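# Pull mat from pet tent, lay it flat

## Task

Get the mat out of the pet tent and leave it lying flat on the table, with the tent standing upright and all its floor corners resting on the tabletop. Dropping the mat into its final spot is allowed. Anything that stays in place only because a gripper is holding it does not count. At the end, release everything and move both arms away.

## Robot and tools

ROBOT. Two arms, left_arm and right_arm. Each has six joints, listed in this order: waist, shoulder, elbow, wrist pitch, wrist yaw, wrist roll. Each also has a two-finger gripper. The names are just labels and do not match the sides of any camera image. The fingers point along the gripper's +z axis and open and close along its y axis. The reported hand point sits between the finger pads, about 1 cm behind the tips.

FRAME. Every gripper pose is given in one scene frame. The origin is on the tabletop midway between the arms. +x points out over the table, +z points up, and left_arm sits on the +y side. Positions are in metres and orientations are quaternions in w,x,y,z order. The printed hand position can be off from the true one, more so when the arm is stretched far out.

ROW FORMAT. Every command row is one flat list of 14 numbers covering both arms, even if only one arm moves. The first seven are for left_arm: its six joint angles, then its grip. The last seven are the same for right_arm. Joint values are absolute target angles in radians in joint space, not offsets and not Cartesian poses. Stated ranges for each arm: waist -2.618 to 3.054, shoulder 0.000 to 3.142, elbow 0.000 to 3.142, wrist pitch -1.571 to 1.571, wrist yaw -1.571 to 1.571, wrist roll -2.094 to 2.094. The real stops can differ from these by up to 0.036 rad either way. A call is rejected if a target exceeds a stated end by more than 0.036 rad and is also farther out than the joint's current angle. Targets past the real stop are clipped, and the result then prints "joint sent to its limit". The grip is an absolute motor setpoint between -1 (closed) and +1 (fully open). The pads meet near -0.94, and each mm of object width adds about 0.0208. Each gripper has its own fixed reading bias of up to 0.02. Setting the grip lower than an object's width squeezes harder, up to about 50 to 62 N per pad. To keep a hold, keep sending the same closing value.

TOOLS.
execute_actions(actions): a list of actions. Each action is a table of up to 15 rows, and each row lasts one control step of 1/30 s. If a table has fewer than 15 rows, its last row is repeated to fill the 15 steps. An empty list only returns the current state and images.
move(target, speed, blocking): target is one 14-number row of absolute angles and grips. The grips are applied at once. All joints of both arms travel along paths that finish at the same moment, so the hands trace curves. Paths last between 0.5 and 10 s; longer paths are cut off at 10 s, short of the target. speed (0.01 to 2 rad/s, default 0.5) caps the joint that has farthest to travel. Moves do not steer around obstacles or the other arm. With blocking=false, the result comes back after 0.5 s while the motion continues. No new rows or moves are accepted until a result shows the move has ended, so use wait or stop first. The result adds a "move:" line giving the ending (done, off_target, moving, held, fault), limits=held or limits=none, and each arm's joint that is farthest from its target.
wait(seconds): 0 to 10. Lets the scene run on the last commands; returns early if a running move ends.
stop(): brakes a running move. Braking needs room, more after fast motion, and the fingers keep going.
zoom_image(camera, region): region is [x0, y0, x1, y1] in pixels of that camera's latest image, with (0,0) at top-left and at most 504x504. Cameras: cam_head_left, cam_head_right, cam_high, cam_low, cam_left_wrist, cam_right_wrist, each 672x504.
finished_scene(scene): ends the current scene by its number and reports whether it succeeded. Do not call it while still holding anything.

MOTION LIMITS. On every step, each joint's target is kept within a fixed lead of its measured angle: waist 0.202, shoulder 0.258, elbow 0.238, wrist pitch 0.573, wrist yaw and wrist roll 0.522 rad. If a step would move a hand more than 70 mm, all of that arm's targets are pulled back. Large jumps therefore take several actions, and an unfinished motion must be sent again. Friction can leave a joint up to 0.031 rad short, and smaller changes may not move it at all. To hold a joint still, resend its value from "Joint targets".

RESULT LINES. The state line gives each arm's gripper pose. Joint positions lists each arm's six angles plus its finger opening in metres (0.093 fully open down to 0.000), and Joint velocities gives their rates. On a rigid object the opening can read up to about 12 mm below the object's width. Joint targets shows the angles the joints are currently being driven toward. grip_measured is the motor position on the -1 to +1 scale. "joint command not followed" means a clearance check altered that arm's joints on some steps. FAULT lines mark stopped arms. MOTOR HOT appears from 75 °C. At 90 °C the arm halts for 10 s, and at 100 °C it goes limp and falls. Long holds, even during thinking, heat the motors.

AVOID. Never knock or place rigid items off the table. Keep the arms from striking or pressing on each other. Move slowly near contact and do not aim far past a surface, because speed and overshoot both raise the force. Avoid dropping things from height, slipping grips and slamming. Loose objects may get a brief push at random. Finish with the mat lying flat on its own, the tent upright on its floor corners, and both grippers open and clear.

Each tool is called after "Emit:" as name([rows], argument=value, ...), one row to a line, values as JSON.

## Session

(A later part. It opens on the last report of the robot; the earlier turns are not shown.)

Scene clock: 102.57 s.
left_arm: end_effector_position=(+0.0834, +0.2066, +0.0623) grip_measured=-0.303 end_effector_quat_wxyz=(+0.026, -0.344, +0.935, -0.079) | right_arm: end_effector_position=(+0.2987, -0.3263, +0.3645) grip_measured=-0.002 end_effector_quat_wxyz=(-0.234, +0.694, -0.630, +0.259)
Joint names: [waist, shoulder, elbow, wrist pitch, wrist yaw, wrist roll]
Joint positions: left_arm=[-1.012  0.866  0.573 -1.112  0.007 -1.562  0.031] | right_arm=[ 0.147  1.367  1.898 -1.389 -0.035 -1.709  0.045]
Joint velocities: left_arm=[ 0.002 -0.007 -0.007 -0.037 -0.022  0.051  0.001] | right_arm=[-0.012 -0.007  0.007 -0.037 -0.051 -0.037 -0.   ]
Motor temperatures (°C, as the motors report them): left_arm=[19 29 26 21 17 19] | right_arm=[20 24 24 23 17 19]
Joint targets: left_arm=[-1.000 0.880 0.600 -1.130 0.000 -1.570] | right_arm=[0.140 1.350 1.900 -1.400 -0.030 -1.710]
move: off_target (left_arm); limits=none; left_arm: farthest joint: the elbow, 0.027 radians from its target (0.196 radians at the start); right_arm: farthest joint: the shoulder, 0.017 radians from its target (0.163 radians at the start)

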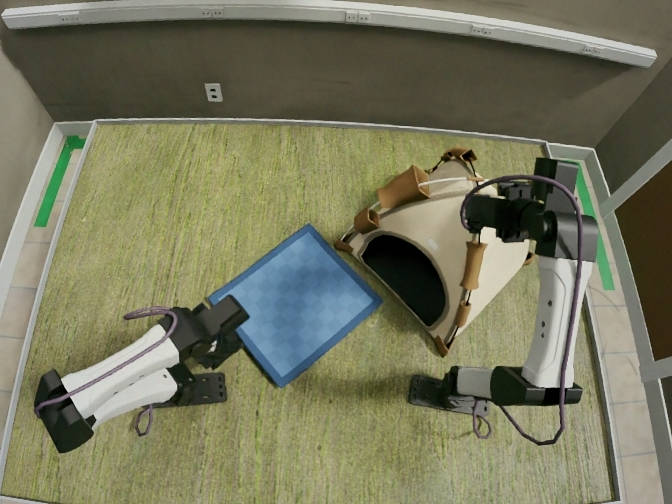

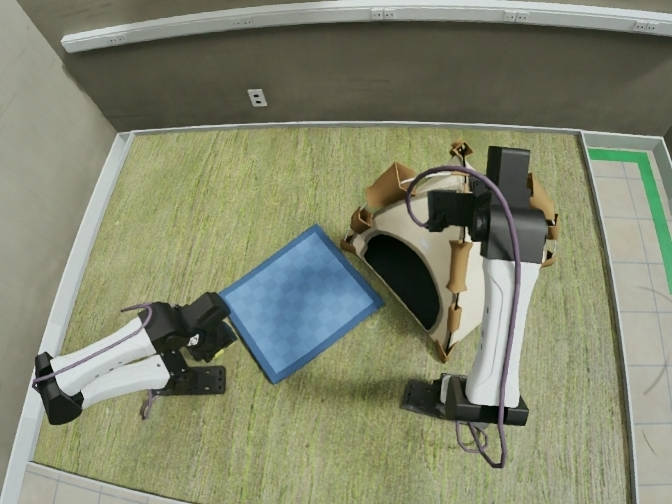

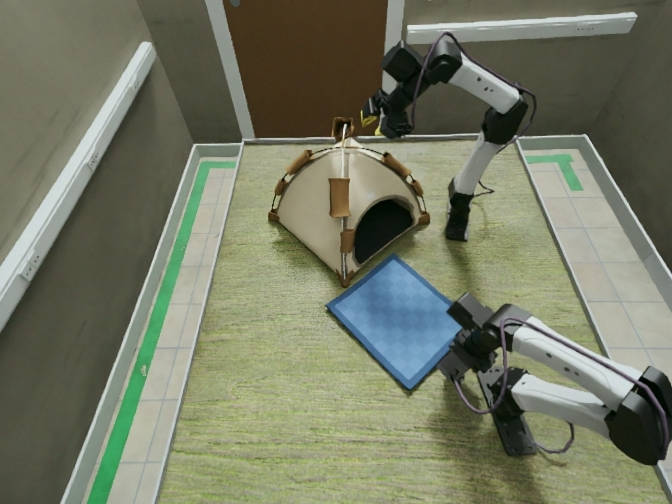

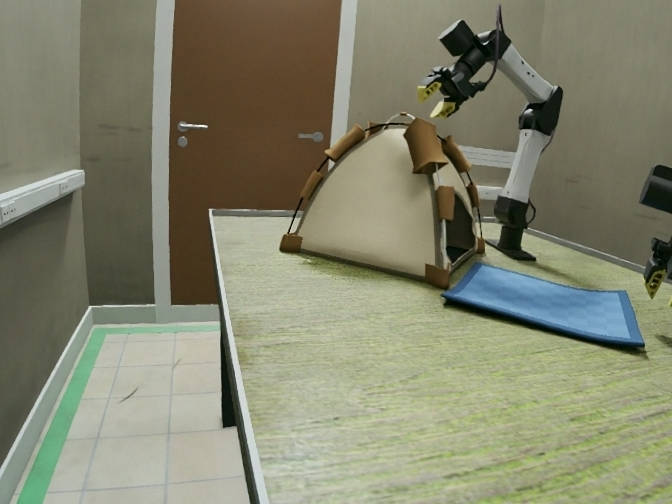

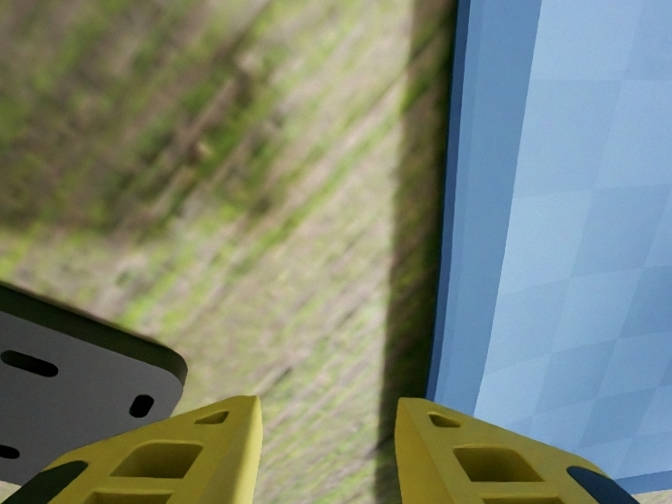

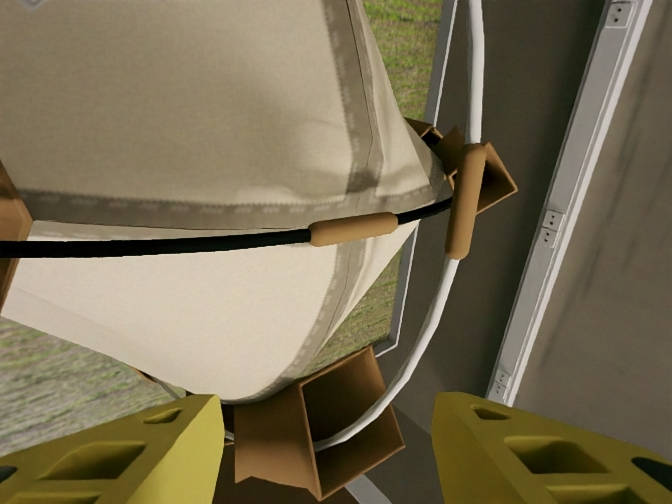

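Emit:
move(target=[-0.3,0.7,0.9,-1.1,0,-1.57,0,0.14,0.8,1.5,-1.3,0,-1.5,0], speed=0.6)

Scene clock: 104.60 s.
left_arm: end_effector_position=(+0.1829, +0.2834, +0.1884) grip_measured=-0.003 end_effector_quat_wxyz=(+0.199, -0.615, +0.727, -0.233) | right_arm: end_effector_position=(+0.1781, -0.3244, +0.3722) grip_measured=-0.002 end_effector_quat_wxyz=(-0.331, +0.590, -0.660, +0.325)
Joint names: [waist, shoulder, elbow, wrist pitch, wrist yaw, wrist roll]
Joint positions: left_arm=[-0.312  0.712  0.876 -1.113  0.002 -1.562  0.045] | right_arm=[ 0.147  0.813  1.52  -1.311 -0.007 -1.51   0.045]
Joint velocities: left_arm=[ 0.012  0.007  0.007 -0.037 -0.022  0.007 -0.   ] | right_arm=[-0.002  0.007  0.002  0.022 -0.007  0.037 -0.   ]
Motor temperatures (°C, as the motors report them): left_arm=[19 29 26 21 17 19] | right_arm=[20 24 24 23 17 19]
Joint targets: left_arm=[-0.300 0.700 0.900 -1.100 -0.000 -1.570] | right_arm=[0.140 0.800 1.500 -1.300 0.000 -1.500]
move: off_target (left_arm); limits=none; left_arm: farthest joint: the elbow, 0.024 radians from its target (0.327 radians at the start); right_arm: farthest joint: the elbow, 0.020 radians from its target (0.398 radians at the start)

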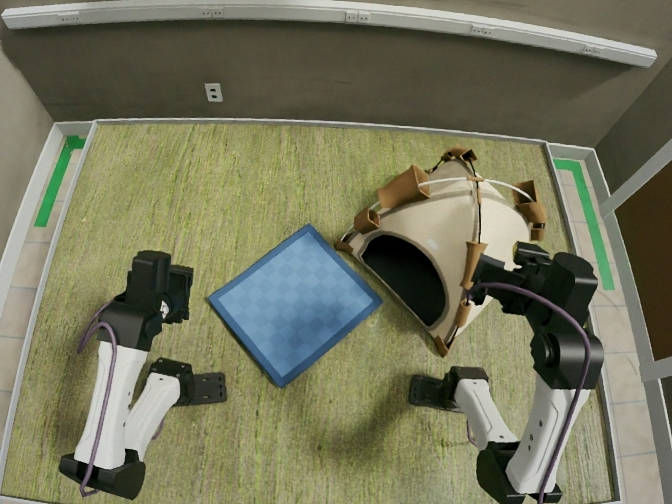

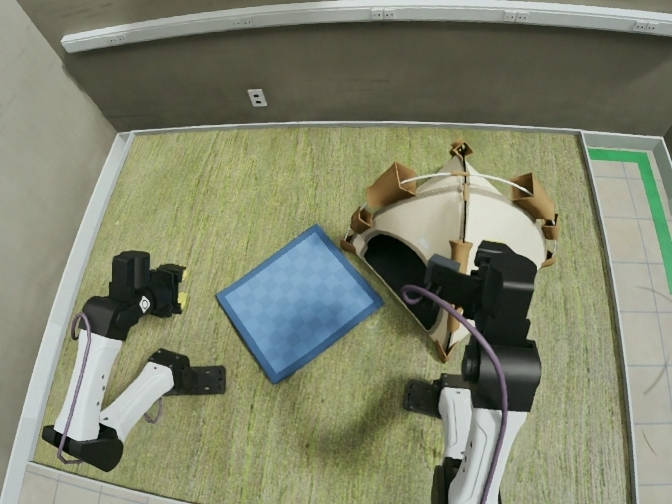

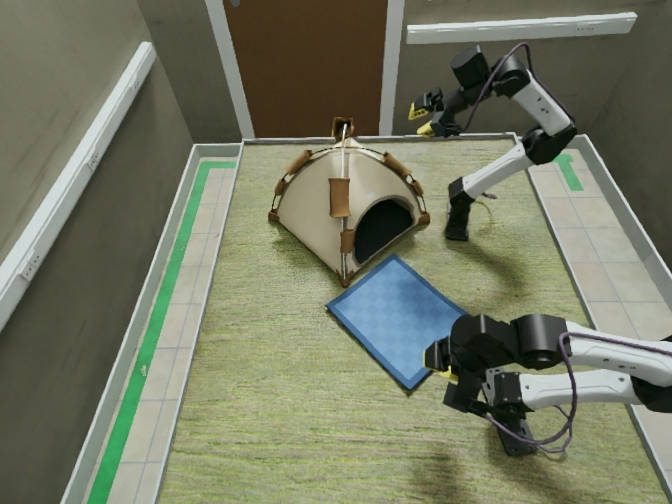

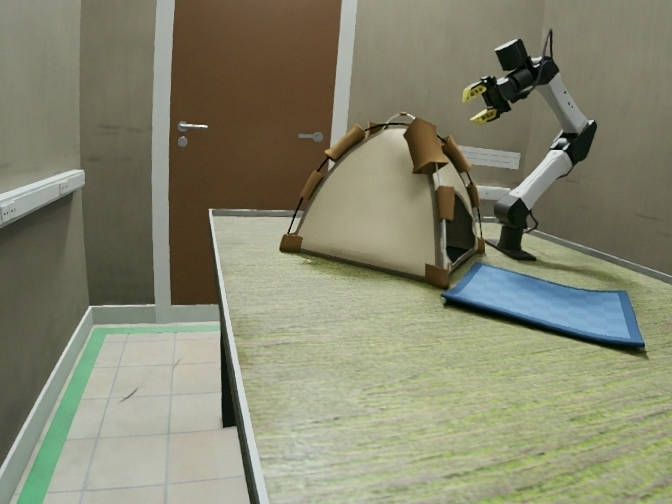

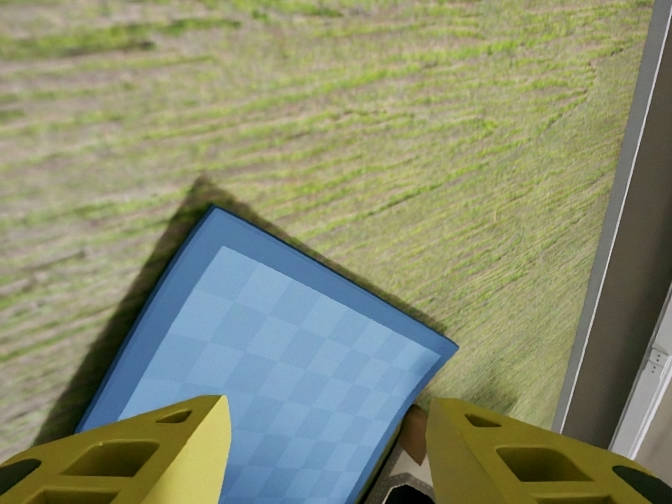

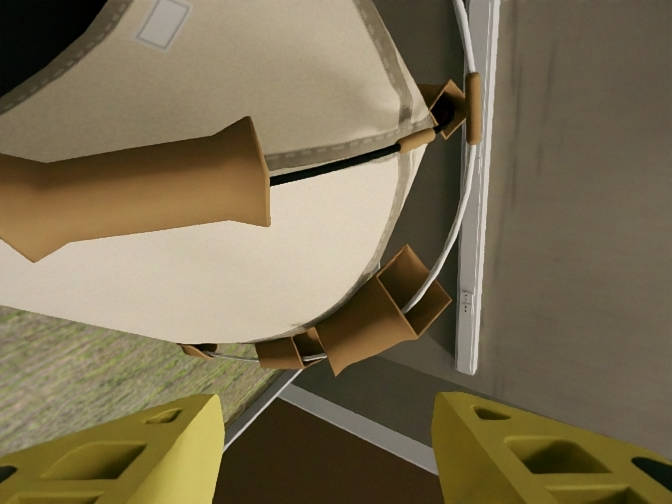

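Emit:
finished_scene(scene=1)

The scene is finished: the task was done.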